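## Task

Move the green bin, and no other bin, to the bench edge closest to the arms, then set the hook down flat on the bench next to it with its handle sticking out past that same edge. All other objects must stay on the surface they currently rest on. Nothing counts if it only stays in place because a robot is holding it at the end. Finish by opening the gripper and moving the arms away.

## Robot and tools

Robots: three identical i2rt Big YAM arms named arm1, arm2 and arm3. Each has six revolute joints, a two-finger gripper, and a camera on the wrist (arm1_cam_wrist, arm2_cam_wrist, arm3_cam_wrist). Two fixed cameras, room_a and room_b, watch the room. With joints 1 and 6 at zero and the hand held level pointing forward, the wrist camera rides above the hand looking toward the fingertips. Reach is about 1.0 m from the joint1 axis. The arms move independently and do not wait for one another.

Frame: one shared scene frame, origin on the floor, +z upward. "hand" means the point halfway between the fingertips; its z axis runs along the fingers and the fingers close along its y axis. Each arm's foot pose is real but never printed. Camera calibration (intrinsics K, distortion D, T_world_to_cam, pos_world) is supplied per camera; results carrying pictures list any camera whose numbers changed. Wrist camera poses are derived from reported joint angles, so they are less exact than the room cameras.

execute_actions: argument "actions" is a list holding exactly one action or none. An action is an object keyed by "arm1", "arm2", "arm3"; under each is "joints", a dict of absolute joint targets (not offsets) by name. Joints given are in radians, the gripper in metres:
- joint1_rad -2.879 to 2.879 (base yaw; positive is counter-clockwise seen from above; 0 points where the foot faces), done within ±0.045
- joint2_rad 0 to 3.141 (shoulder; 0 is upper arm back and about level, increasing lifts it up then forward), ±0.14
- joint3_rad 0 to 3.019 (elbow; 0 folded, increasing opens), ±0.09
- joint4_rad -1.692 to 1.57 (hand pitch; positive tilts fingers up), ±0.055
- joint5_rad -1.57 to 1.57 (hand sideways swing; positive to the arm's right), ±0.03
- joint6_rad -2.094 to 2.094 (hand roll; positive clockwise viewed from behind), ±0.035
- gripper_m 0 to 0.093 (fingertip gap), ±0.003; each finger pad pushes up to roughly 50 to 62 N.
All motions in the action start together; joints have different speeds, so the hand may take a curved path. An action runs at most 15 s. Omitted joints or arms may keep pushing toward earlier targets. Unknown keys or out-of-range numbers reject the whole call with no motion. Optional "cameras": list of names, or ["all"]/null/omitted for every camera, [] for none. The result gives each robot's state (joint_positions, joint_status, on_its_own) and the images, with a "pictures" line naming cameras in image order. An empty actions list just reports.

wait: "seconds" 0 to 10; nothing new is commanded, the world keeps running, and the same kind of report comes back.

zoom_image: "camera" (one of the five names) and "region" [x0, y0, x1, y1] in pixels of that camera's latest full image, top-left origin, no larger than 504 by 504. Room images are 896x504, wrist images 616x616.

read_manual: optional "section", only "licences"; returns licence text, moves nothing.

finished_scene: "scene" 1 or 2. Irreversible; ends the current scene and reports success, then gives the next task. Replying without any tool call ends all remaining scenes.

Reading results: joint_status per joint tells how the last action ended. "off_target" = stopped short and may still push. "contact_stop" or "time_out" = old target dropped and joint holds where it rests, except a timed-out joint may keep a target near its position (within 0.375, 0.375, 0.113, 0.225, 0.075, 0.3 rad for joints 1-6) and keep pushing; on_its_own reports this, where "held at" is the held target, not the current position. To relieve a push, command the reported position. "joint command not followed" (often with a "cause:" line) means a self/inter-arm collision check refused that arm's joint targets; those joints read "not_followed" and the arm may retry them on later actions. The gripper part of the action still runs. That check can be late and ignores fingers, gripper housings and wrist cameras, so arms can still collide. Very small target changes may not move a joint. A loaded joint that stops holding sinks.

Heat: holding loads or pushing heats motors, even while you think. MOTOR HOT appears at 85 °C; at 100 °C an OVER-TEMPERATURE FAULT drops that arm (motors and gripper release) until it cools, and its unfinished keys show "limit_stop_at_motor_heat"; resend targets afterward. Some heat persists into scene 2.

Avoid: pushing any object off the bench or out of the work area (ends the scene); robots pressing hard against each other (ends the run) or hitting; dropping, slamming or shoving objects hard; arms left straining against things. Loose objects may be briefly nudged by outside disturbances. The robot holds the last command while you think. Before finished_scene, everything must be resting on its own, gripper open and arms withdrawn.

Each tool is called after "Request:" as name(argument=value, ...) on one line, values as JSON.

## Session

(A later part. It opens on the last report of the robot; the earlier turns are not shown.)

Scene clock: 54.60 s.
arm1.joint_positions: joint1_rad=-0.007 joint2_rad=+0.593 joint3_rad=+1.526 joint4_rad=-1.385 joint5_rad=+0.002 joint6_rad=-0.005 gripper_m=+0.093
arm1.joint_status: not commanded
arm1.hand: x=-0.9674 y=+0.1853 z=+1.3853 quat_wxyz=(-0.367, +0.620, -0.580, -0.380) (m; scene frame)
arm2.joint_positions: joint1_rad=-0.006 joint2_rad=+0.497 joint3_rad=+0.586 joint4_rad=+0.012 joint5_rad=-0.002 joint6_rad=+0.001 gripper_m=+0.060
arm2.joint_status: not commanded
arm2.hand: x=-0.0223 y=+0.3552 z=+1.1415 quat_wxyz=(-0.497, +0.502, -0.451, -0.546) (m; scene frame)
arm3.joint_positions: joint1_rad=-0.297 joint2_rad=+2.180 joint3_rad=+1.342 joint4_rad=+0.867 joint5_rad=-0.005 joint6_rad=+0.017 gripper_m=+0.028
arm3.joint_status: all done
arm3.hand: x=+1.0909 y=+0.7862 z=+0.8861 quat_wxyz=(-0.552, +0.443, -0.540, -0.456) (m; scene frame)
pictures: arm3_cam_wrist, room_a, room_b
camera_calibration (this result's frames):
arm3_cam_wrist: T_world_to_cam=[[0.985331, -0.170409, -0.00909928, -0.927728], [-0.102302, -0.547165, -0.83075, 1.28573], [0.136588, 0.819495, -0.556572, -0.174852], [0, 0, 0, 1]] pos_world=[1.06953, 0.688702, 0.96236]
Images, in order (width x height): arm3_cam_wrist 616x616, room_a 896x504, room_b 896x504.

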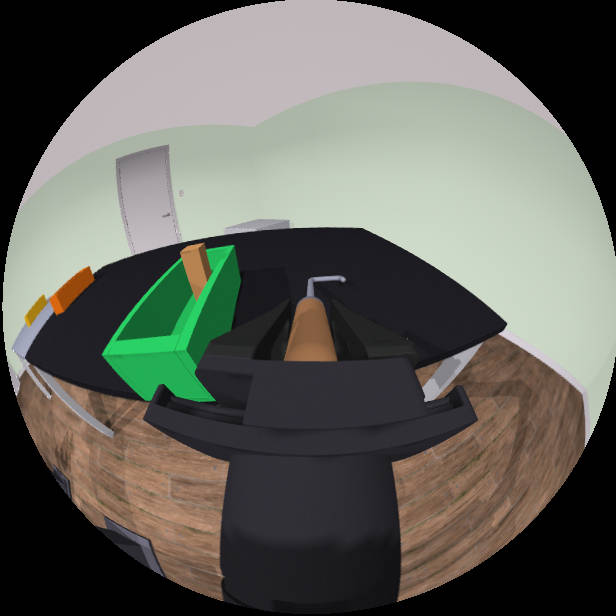

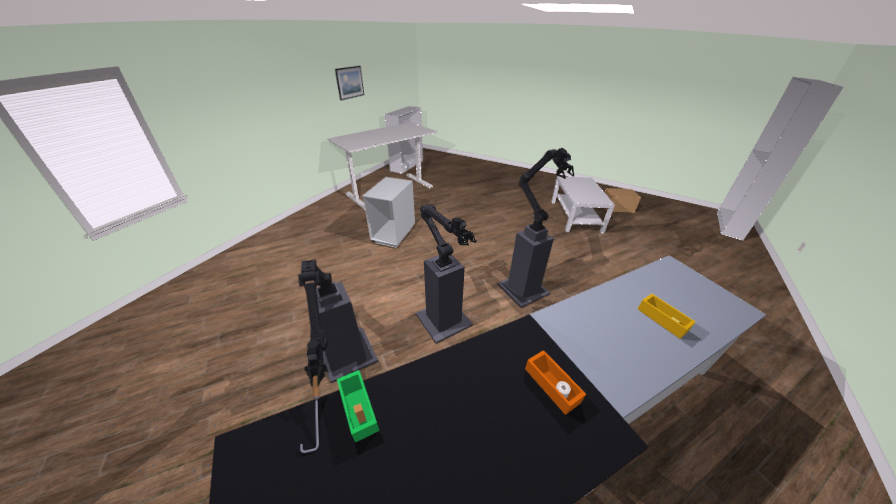

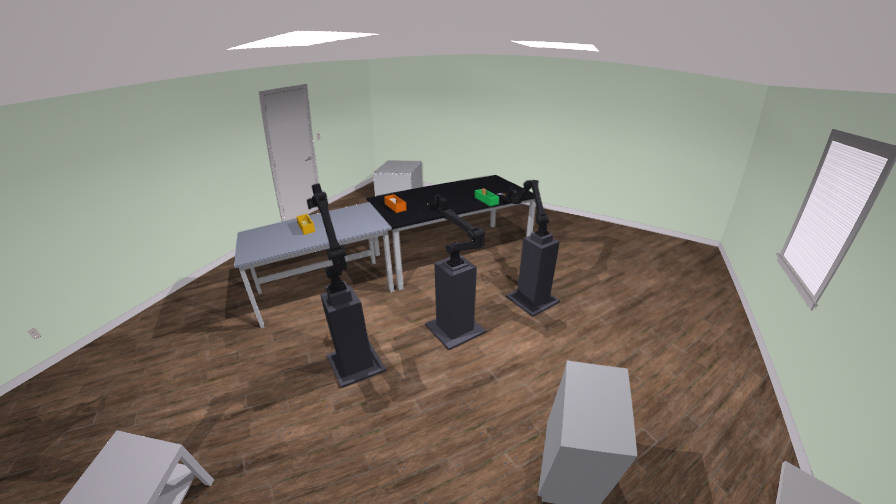

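Request:
execute_actions(actions=[{"arm3":{"joints":{"joint2_rad":2.26,"joint3_rad":1.345,"joint4_rad":1.0}}}], cameras=["arm3_cam_wrist","room_a","room_b"])

Request:
zoom_image(camera="room_a", region=[260, 330, 400, 470])

Scene clock: 55.80 s.
arm1.joint_positions: joint1_rad=-0.007 joint2_rad=+0.593 joint3_rad=+1.526 joint4_rad=-1.385 joint5_rad=+0.002 joint6_rad=-0.005 gripper_m=+0.093
arm1.joint_status: not commanded
arm1.hand: x=-0.9674 y=+0.1853 z=+1.3853 quat_wxyz=(-0.367, +0.620, -0.580, -0.380) (m; scene frame)
arm2.joint_positions: joint1_rad=-0.006 joint2_rad=+0.497 joint3_rad=+0.586 joint4_rad=+0.012 joint5_rad=-0.002 joint6_rad=+0.001 gripper_m=+0.060
arm2.joint_status: not commanded
arm2.hand: x=-0.0223 y=+0.3552 z=+1.1415 quat_wxyz=(-0.497, +0.502, -0.451, -0.546) (m; scene frame)
arm3.joint_positions: joint1_rad=-0.297 joint2_rad=+2.264 joint3_rad=+1.341 joint4_rad=+0.980 joint5_rad=-0.004 joint6_rad=+0.013 gripper_m=+0.028
arm3.joint_status: all done
arm3.hand: x=+1.0908 y=+0.7822 z=+0.8482 quat_wxyz=(-0.560, +0.437, -0.532, -0.461) (m; scene frame)
pictures: arm3_cam_wrist, room_a, room_b
camera_calibration (this result's frames):
arm3_cam_wrist: T_world_to_cam=[[0.985168, -0.171528, -0.00462129, -0.931461], [-0.0953836, -0.525051, -0.845709, 1.2399], [0.142636, 0.833607, -0.533625, -0.229761], [0, 0, 0, 1]] pos_world=[1.06868, 0.68277, 0.921683]
Images, in order (width x height): arm3_cam_wrist 616x616, room_a 896x504, room_b 896x504.

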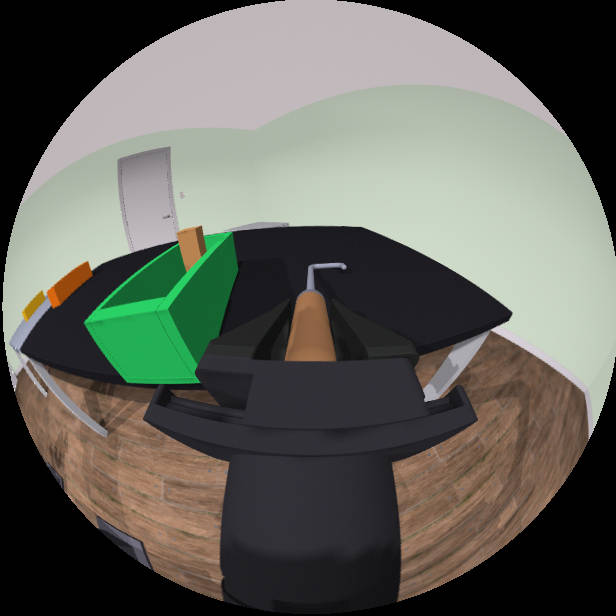

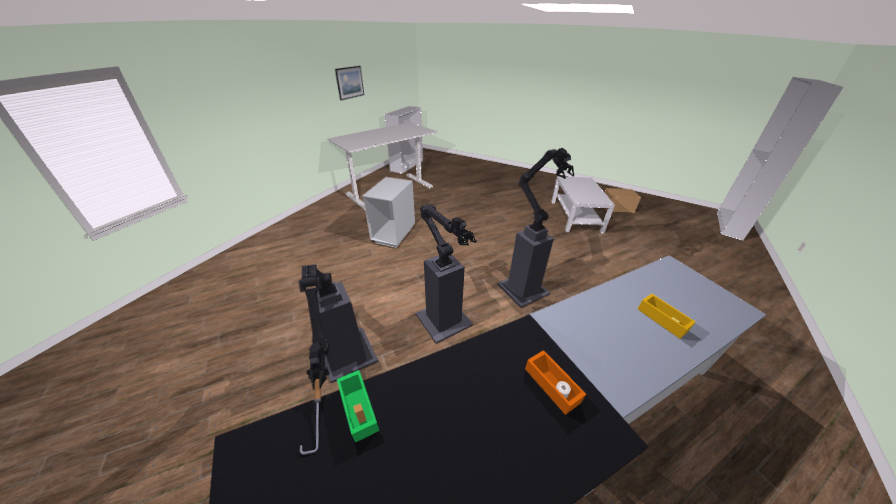

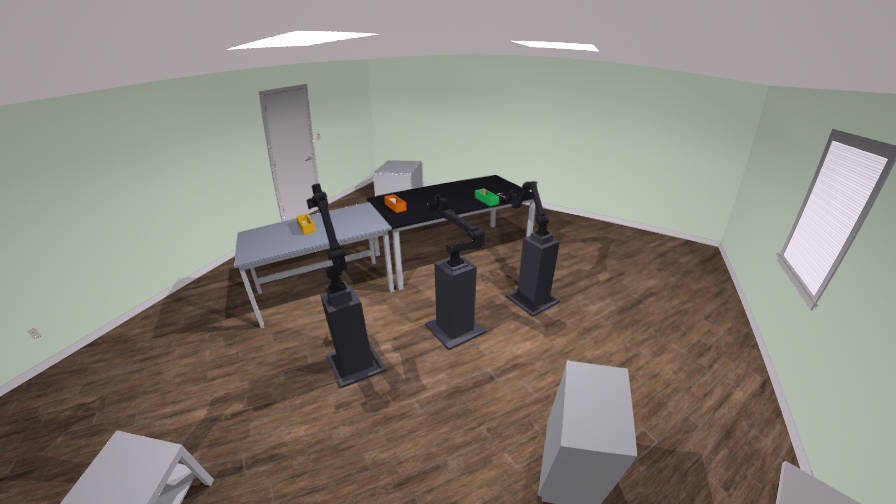

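Region (260, 330, 400, 470) of room_a's 896x504 image, scaled by 3.600, with more detail than that image has.

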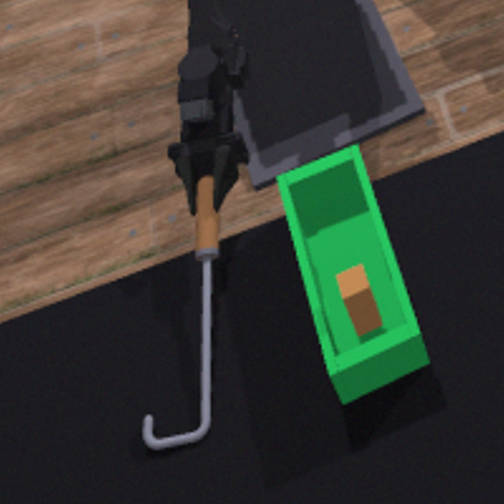

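Request:
execute_actions(actions=[{"arm3":{"joints":{"joint2_rad":2.32}}}], cameras=["arm3_cam_wrist","room_a"])

Request:
zoom_image(camera="room_a", region=[260, 330, 400, 470])

Scene clock: 56.70 s.
arm1.joint_positions: joint1_rad=-0.007 joint2_rad=+0.593 joint3_rad=+1.526 joint4_rad=-1.385 joint5_rad=+0.002 joint6_rad=-0.005 gripper_m=+0.093
arm1.joint_status: not commanded
arm1.hand: x=-0.9674 y=+0.1853 z=+1.3853 quat_wxyz=(-0.367, +0.620, -0.580, -0.380) (m; scene frame)
arm2.joint_positions: joint1_rad=-0.006 joint2_rad=+0.497 joint3_rad=+0.586 joint4_rad=+0.012 joint5_rad=-0.002 joint6_rad=+0.001 gripper_m=+0.060
arm2.joint_status: not commanded
arm2.hand: x=-0.0223 y=+0.3552 z=+1.1415 quat_wxyz=(-0.497, +0.502, -0.451, -0.546) (m; scene frame)
arm3.joint_positions: joint1_rad=-0.297 joint2_rad=+2.307 joint3_rad=+1.341 joint4_rad=+0.987 joint5_rad=-0.004 joint6_rad=+0.013 gripper_m=+0.028
arm3.joint_status: all done
arm3.hand: x=+1.0907 y=+0.7795 z=+0.8166 quat_wxyz=(-0.550, +0.446, -0.542, -0.452) (m; scene frame)
pictures: arm3_cam_wrist, room_a
camera_calibration (this result's frames):
arm3_cam_wrist: T_world_to_cam=[[0.985052, -0.17218, -0.00517332, -0.930854], [-0.101358, -0.55507, -0.825605, 1.22525], [0.139281, 0.813789, -0.564224, -0.200162], [0, 0, 0, 1]] pos_world=[1.06901, 0.682716, 0.893823]
Images, in order (width x height): arm3_cam_wrist 616x616, room_a 896x504.

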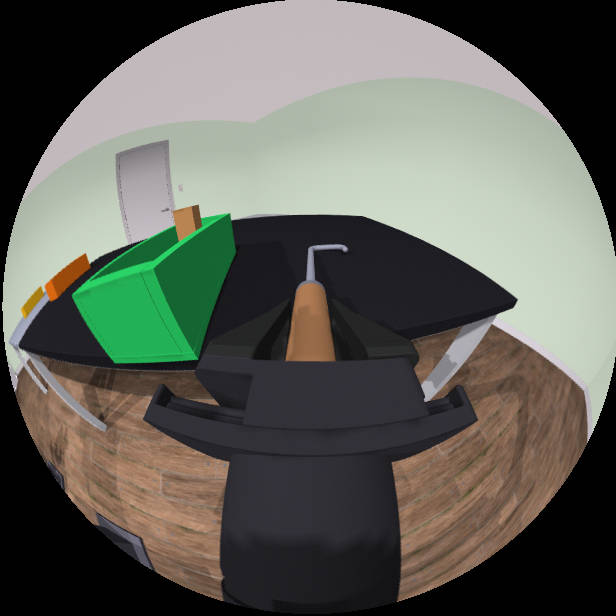

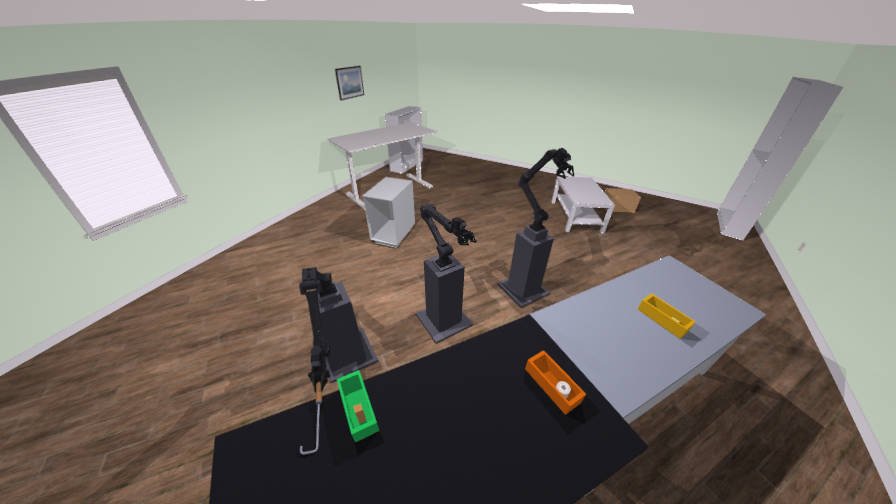

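Region (260, 330, 400, 470) of room_a's 896x504 image, scaled by 3.600, with more detail than that image has.

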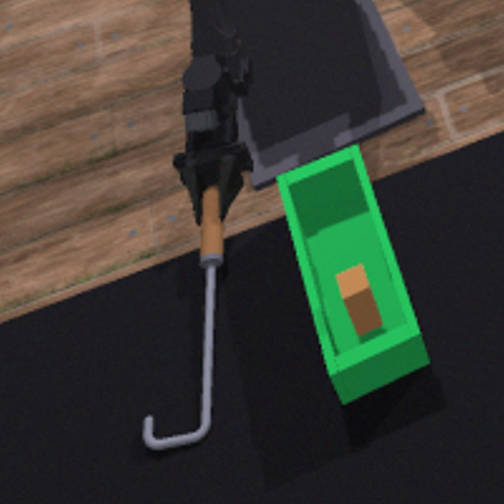

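Request:
execute_actions(actions=[{"arm3":{"joints":{"gripper_m":0.07}}}], cameras=["arm3_cam_wrist"])

Scene clock: 57.47 s.
arm1.joint_positions: joint1_rad=-0.007 joint2_rad=+0.593 joint3_rad=+1.526 joint4_rad=-1.385 joint5_rad=+0.002 joint6_rad=-0.005 gripper_m=+0.093
arm1.joint_status: not commanded
arm1.hand: x=-0.9674 y=+0.1853 z=+1.3853 quat_wxyz=(-0.367, +0.620, -0.580, -0.380) (m; scene frame)
arm2.joint_positions: joint1_rad=-0.006 joint2_rad=+0.497 joint3_rad=+0.586 joint4_rad=+0.012 joint5_rad=-0.002 joint6_rad=+0.001 gripper_m=+0.060
arm2.joint_status: not commanded
arm2.hand: x=-0.0223 y=+0.3552 z=+1.1415 quat_wxyz=(-0.497, +0.502, -0.451, -0.546) (m; scene frame)
arm3.joint_positions: joint1_rad=-0.297 joint2_rad=+2.307 joint3_rad=+1.341 joint4_rad=+0.987 joint5_rad=-0.003 joint6_rad=+0.012 gripper_m=+0.070
arm3.joint_status: all done
arm3.hand: x=+1.0908 y=+0.7794 z=+0.8166 quat_wxyz=(-0.551, +0.446, -0.542, -0.452) (m; scene frame)
pictures: arm3_cam_wrist
camera_calibration (this result's frames):
arm3_cam_wrist: T_world_to_cam=[[0.984988, -0.172574, -0.00403506, -0.931473], [-0.100656, -0.555207, -0.825599, 1.22459], [0.140236, 0.813611, -0.564243, -0.201049], [0, 0, 0, 1]] pos_world=[1.06895, 0.682729, 0.89382]
Images, in order (width x height): arm3_cam_wrist 616x616.

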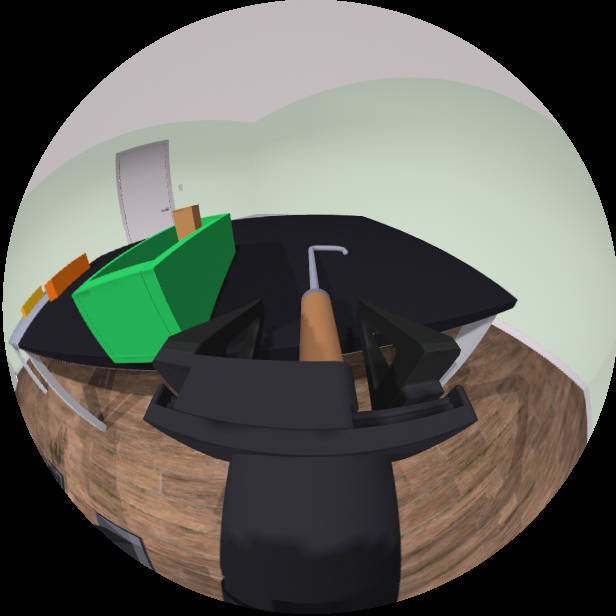

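Lift up and back.

Request:
execute_actions(actions=[{"arm3":{"joints":{"joint2_rad":1.3,"joint3_rad":0.9,"joint4_rad":-0.2}}}])

Request:
zoom_image(camera="room_a", region=[260, 330, 400, 470])

Request:
zoom_image(camera="arm3_cam_wrist", region=[180, 130, 440, 330])

Scene clock: 59.33 s.
arm1.joint_positions: joint1_rad=-0.007 joint2_rad=+0.593 joint3_rad=+1.526 joint4_rad=-1.385 joint5_rad=+0.002 joint6_rad=-0.005 gripper_m=+0.093
arm1.joint_status: not commanded
arm1.hand: x=-0.9674 y=+0.1853 z=+1.3853 quat_wxyz=(-0.367, +0.620, -0.580, -0.380) (m; scene frame)
arm2.joint_positions: joint1_rad=-0.006 joint2_rad=+0.497 joint3_rad=+0.586 joint4_rad=+0.012 joint5_rad=-0.002 joint6_rad=+0.001 gripper_m=+0.060
arm2.joint_status: not commanded
arm2.hand: x=-0.0223 y=+0.3552 z=+1.1415 quat_wxyz=(-0.497, +0.502, -0.451, -0.546) (m; scene frame)
arm3.joint_positions: joint1_rad=-0.297 joint2_rad=+1.296 joint3_rad=+0.902 joint4_rad=-0.188 joint5_rad=-0.003 joint6_rad=+0.012 gripper_m=+0.070
arm3.joint_status: all done
arm3.hand: x=+1.0401 y=+0.5387 z=+0.9933 quat_wxyz=(-0.366, +0.558, -0.683, -0.298) (m; scene frame)
pictures: arm1_cam_wrist, arm2_cam_wrist, arm3_cam_wrist, room_a, room_b
camera_calibration (this result's frames):
arm1_cam_wrist: T_world_to_cam=[[0.998558, 0.0482289, 0.0235819, 0.922137], [0.0536644, -0.884385, -0.463662, 0.865742], [-0.00150647, 0.464259, -0.885698, 1.2627], [0, 0, 0, 1]] pos_world=[-0.965365, 0.134956, 1.49804]
arm2_cam_wrist: T_world_to_cam=[[0.995138, 0.0984836, -0.001485, -0.0117467], [0.0477309, -0.49538, -0.867364, 1.17096], [-0.0861567, 0.863075, -0.497672, 0.381431], [0, 0, 0, 1]] pos_world=[-0.0113384, 0.252022, 1.20546]
arm3_cam_wrist: T_world_to_cam=[[0.982388, -0.186243, -0.01509, -0.901354], [-0.179072, -0.915336, -0.360684, 1.04542], [0.0533625, 0.357034, -0.932566, 0.803769], [0, 0, 0, 1]] pos_world=[1.02979, 0.502069, 1.11303]
Images, in order (width x height): arm1_cam_wrist 616x616, arm2_cam_wrist 616x616, arm3_cam_wrist 616x616, room_a 896x504, room_b 896x504.

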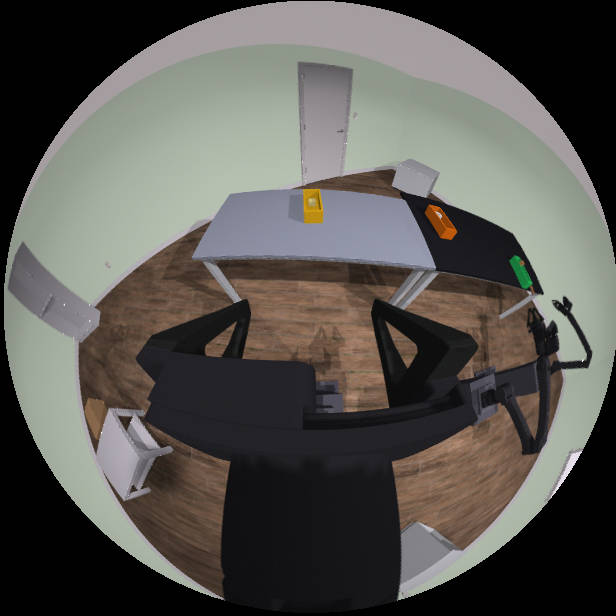

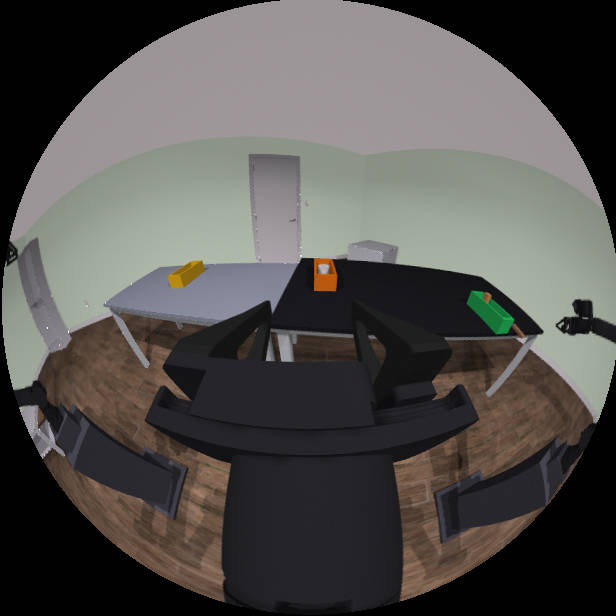

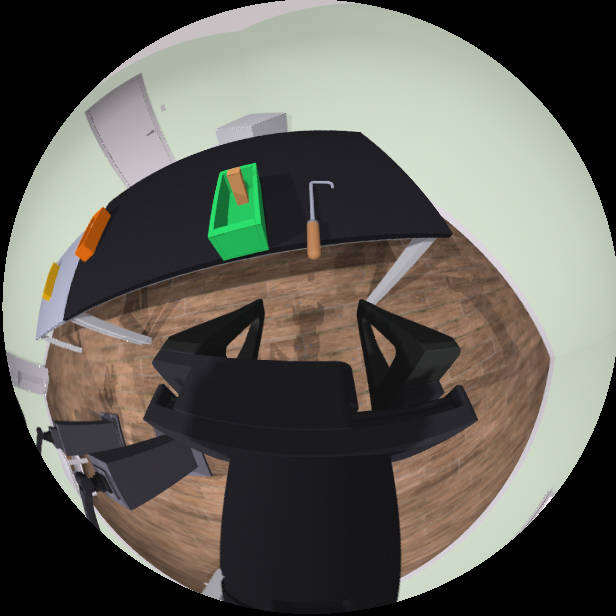

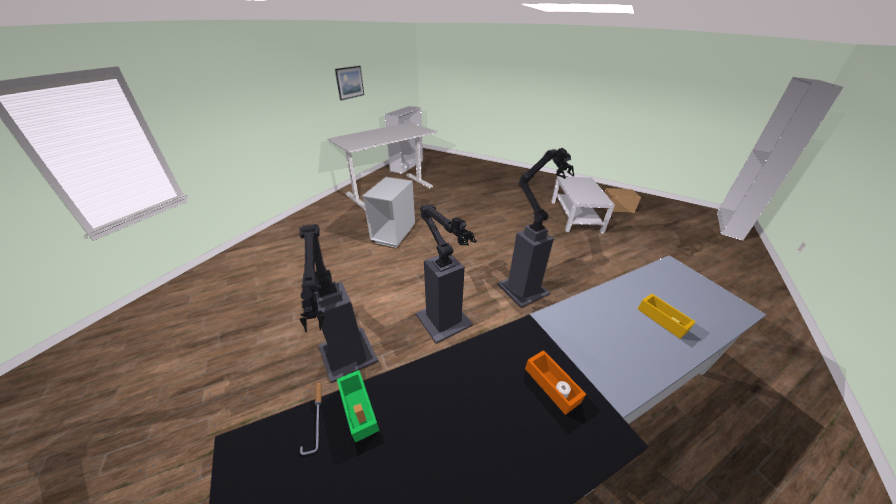

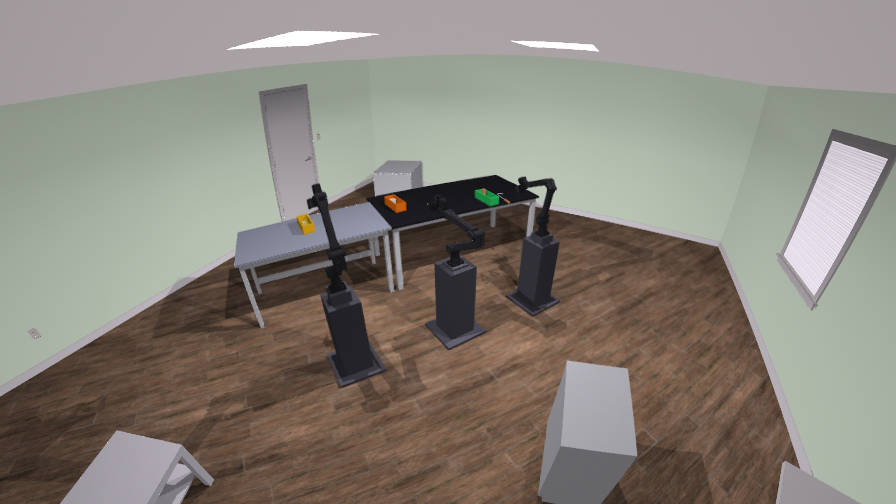

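Region (260, 330, 400, 470) of room_a's 896x504 image, scaled by 3.600, with more detail than that image has.

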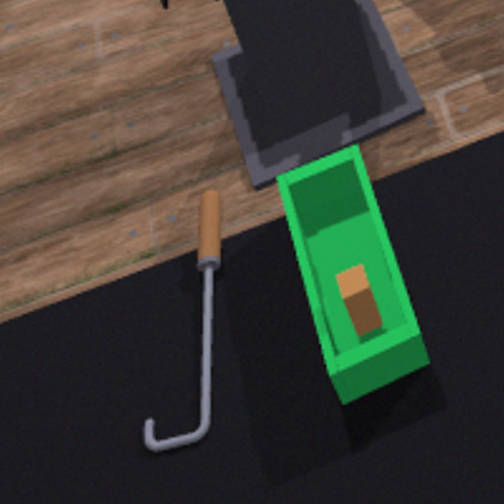

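Region (180, 130, 440, 330) of arm3_cam_wrist's 616x616 image, scaled by 1.938, with more detail than that image has; it fills the top 388 rows of this view, and the rest is white.

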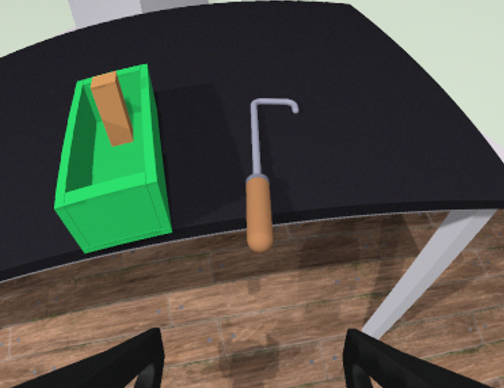

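Request:
zoom_image(camera="arm3_cam_wrist", region=[200, 220, 300, 280])

Request:
zoom_image(camera="arm2_cam_wrist", region=[460, 285, 545, 350])

Region (200, 220, 300, 280) of arm3_cam_wrist's 616x616 image, scaled by 5.040, with more detail than that image has; it fills the top 302 rows of this view, and the rest is white.

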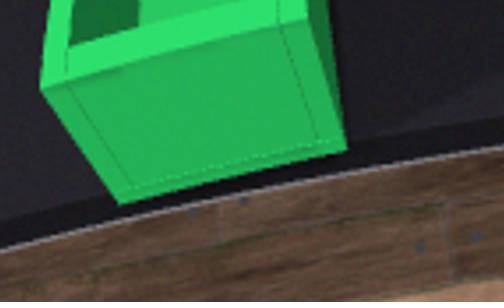

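Region (460, 285, 545, 350) of arm2_cam_wrist's 616x616 image, scaled by 5.929, with more detail than that image has; it fills the top 385 rows of this view, and the rest is white.

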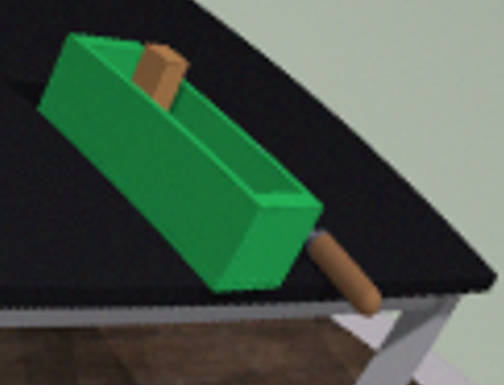

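Request:
execute_actions(actions=[{"arm3":{"joints":{"joint1_rad":-0.1,"joint2_rad":2.205,"joint3_rad":1.265,"joint4_rad":1.01,"gripper_m":0.0}}}], cameras=["arm3_cam_wrist","arm2_cam_wrist","room_b"])

Request:
zoom_image(camera="arm2_cam_wrist", region=[470, 290, 570, 370])

Scene clock: 61.30 s.
arm1.joint_positions: joint1_rad=-0.007 joint2_rad=+0.593 joint3_rad=+1.526 joint4_rad=-1.385 joint5_rad=+0.002 joint6_rad=-0.005 gripper_m=+0.093
arm1.joint_status: not commanded
arm1.hand: x=-0.9674 y=+0.1853 z=+1.3853 quat_wxyz=(-0.367, +0.620, -0.580, -0.380) (m; scene frame)
arm2.joint_positions: joint1_rad=-0.006 joint2_rad=+0.497 joint3_rad=+0.586 joint4_rad=+0.012 joint5_rad=-0.002 joint6_rad=+0.001 gripper_m=+0.060
arm2.joint_status: not commanded
arm2.hand: x=-0.0223 y=+0.3552 z=+1.1415 quat_wxyz=(-0.497, +0.502, -0.451, -0.546) (m; scene frame)
arm3.joint_positions: joint1_rad=-0.091 joint2_rad=+2.218 joint3_rad=+1.252 joint4_rad=+0.989 joint5_rad=+0.000 joint6_rad=+0.010 gripper_m=+0.000
arm3.joint_status: all done
arm3.hand: x=+0.9298 y=+0.7730 z=+0.8419 quat_wxyz=(-0.502, +0.498, -0.494, -0.506) (m; scene frame)
pictures: arm2_cam_wrist, arm3_cam_wrist, room_b
camera_calibration (this result's frames):
arm2_cam_wrist: T_world_to_cam=[[0.995138, 0.0984836, -0.001485, -0.0117467], [0.0477309, -0.49538, -0.867364, 1.17096], [-0.0861567, 0.863075, -0.497672, 0.381431], [0, 0, 0, 1]] pos_world=[-0.0113384, 0.252022, 1.20546]
arm3_cam_wrist: T_world_to_cam=[[0.999567, 0.029119, -0.00419184, -0.943305], [0.0129559, -0.563634, -0.825923, 1.1268], [-0.0264127, 0.825511, -0.563767, -0.0136474], [0, 0, 0, 1]] pos_world=[0.927937, 0.673836, 0.919002]
Images, in order (width x height): arm2_cam_wrist 616x616, arm3_cam_wrist 616x616, room_b 896x504.

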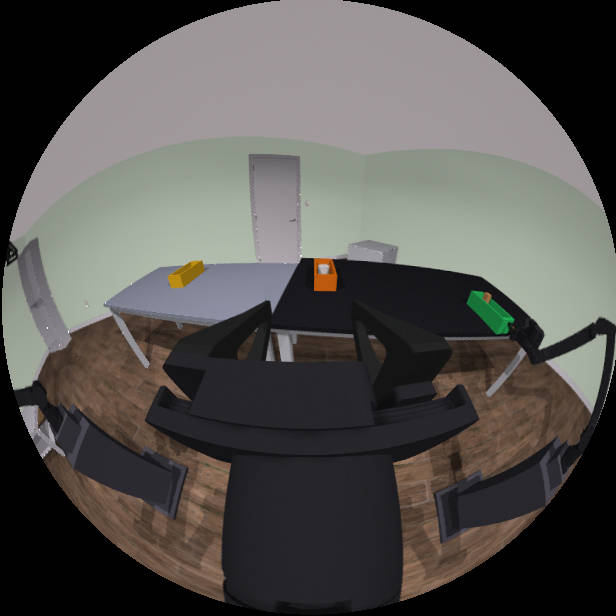

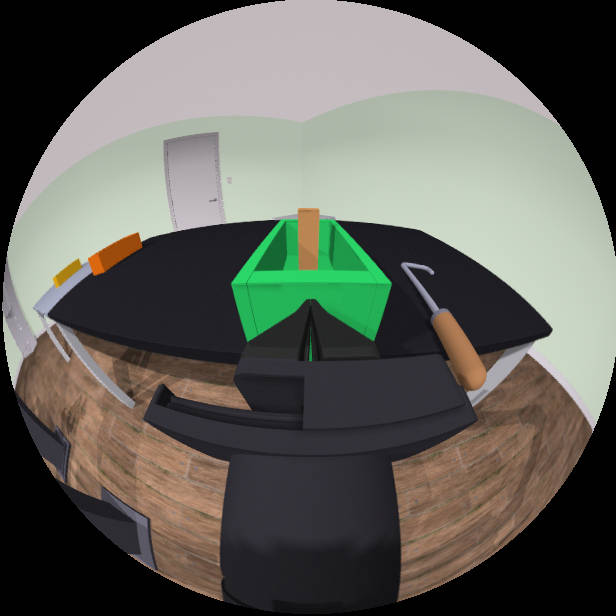

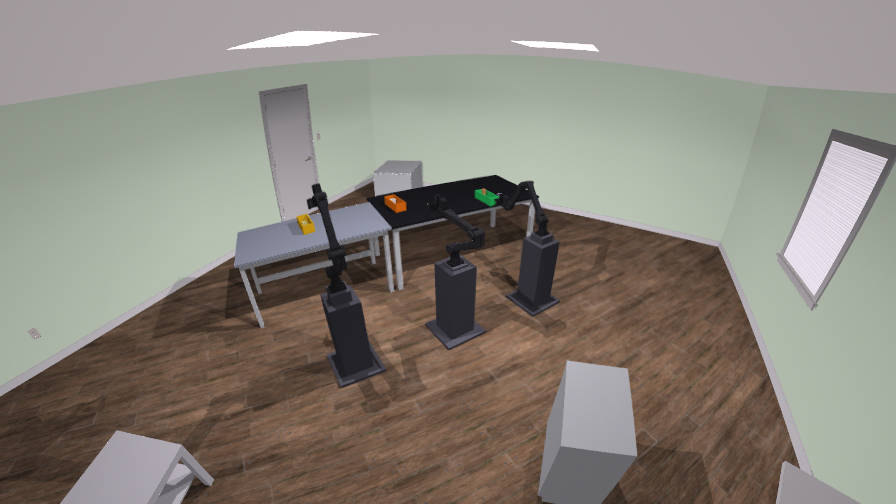

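Region (470, 290, 570, 370) of arm2_cam_wrist's 616x616 image, scaled by 5.040, with more detail than that image has; it fills the top 403 rows of this view, and the rest is white.

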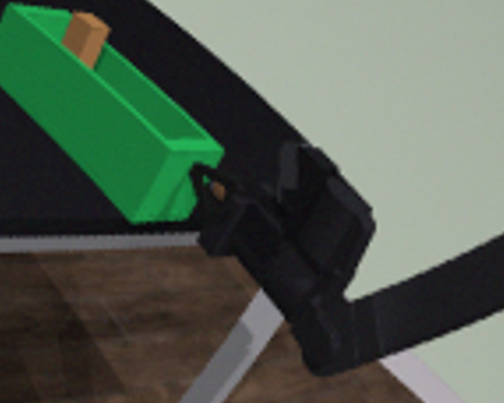

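Request:
execute_actions(actions=[{"arm3":{"joints":{"joint2_rad":2.265,"joint3_rad":1.345,"joint4_rad":0.945}}}], cameras=["arm3_cam_wrist"])

Request:
execute_actions(actions=[{"arm3":{"joints":{"joint2_rad":1.5,"joint3_rad":0.8,"joint4_rad":0.2}}}], cameras=["arm3_cam_wrist","room_a"])

Request:
zoom_image(camera="arm3_cam_wrist", region=[230, 160, 410, 300])

Scene clock: 62.23 s.
arm1.joint_positions: joint1_rad=-0.007 joint2_rad=+0.593 joint3_rad=+1.526 joint4_rad=-1.385 joint5_rad=+0.002 joint6_rad=-0.005 gripper_m=+0.093
arm1.joint_status: not commanded
arm1.hand: x=-0.9674 y=+0.1853 z=+1.3853 quat_wxyz=(-0.367, +0.620, -0.580, -0.380) (m; scene frame)
arm2.joint_positions: joint1_rad=-0.006 joint2_rad=+0.497 joint3_rad=+0.586 joint4_rad=+0.012 joint5_rad=-0.002 joint6_rad=+0.001 gripper_m=+0.060
arm2.joint_status: not commanded
arm2.hand: x=-0.0223 y=+0.3552 z=+1.1415 quat_wxyz=(-0.497, +0.502, -0.451, -0.546) (m; scene frame)
arm3.joint_positions: joint1_rad=-0.091 joint2_rad=+2.243 joint3_rad=+1.306 joint4_rad=+0.958 joint5_rad=+0.000 joint6_rad=+0.010 gripper_m=+0.000
arm3.joint_status: all done
arm3.hand: x=+0.9297 y=+0.7886 z=+0.8405 quat_wxyz=(-0.502, +0.499, -0.494, -0.505) (m; scene frame)
pictures: arm3_cam_wrist
camera_calibration (this result's frames):
arm3_cam_wrist: T_world_to_cam=[[0.999568, 0.0290828, -0.00424145, -0.943595], [0.012955, -0.565523, -0.824631, 1.13489], [-0.0263812, 0.82422, -0.565655, -0.0247369], [0, 0, 0, 1]] pos_world=[0.927833, 0.689636, 0.917869]
Images, in order (width x height): arm3_cam_wrist 616x616.

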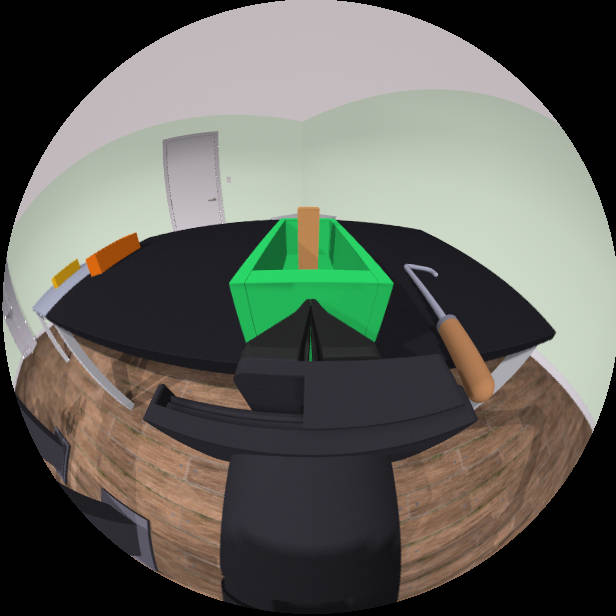

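Scene clock: 63.73 s.
arm1.joint_positions: joint1_rad=-0.007 joint2_rad=+0.593 joint3_rad=+1.526 joint4_rad=-1.385 joint5_rad=+0.002 joint6_rad=-0.005 gripper_m=+0.093
arm1.joint_status: not commanded
arm1.hand: x=-0.9674 y=+0.1853 z=+1.3853 quat_wxyz=(-0.367, +0.620, -0.580, -0.380) (m; scene frame)
arm2.joint_positions: joint1_rad=-0.006 joint2_rad=+0.497 joint3_rad=+0.586 joint4_rad=+0.012 joint5_rad=-0.002 joint6_rad=+0.001 gripper_m=+0.060
arm2.joint_status: not commanded
arm2.hand: x=-0.0223 y=+0.3552 z=+1.1415 quat_wxyz=(-0.497, +0.502, -0.451, -0.546) (m; scene frame)
arm3.joint_positions: joint1_rad=-0.091 joint2_rad=+1.501 joint3_rad=+0.804 joint4_rad=+0.212 joint5_rad=+0.000 joint6_rad=+0.010 gripper_m=+0.000
arm3.joint_status: all done
arm3.hand: x=+0.9304 y=+0.5797 z=+0.9135 quat_wxyz=(-0.363, +0.608, -0.606, -0.363) (m; scene frame)
pictures: arm3_cam_wrist, room_a
camera_calibration (this result's frames):
arm3_cam_wrist: T_world_to_cam=[[0.999744, 0.0187111, -0.012755, -0.924291], [0.0110306, -0.894304, -0.447324, 0.924598], [-0.0197768, 0.447069, -0.894281, 0.70143], [0, 0, 0, 1]] pos_world=[0.927727, 0.530579, 1.02908]
Images, in order (width x height): arm3_cam_wrist 616x616, room_a 896x504.

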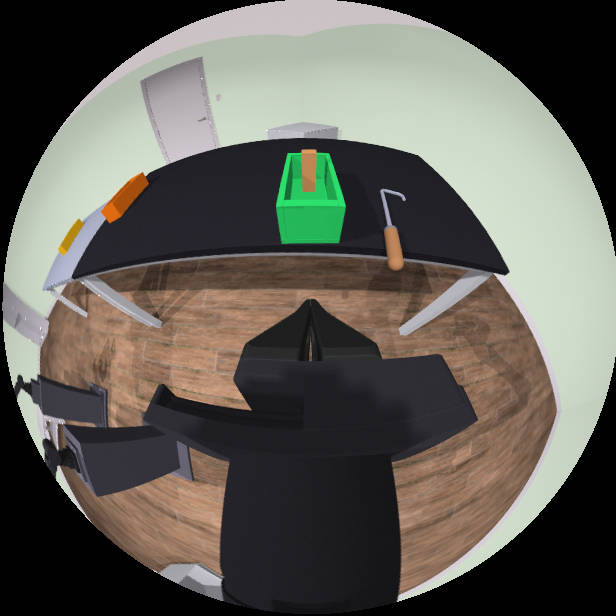

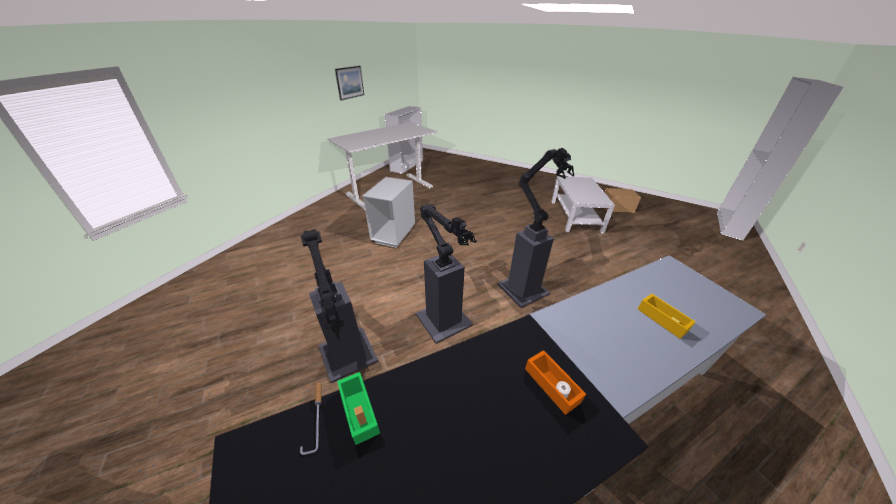

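Region (230, 160, 410, 300) of arm3_cam_wrist's 616x616 image, scaled by 2.800, with more detail than that image has.

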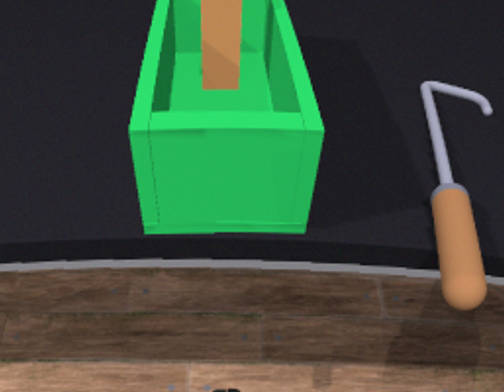

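The bin now sits a few mm inside the edge.

Request:
finished_scene(scene=1)

The scene is finished: the task was done.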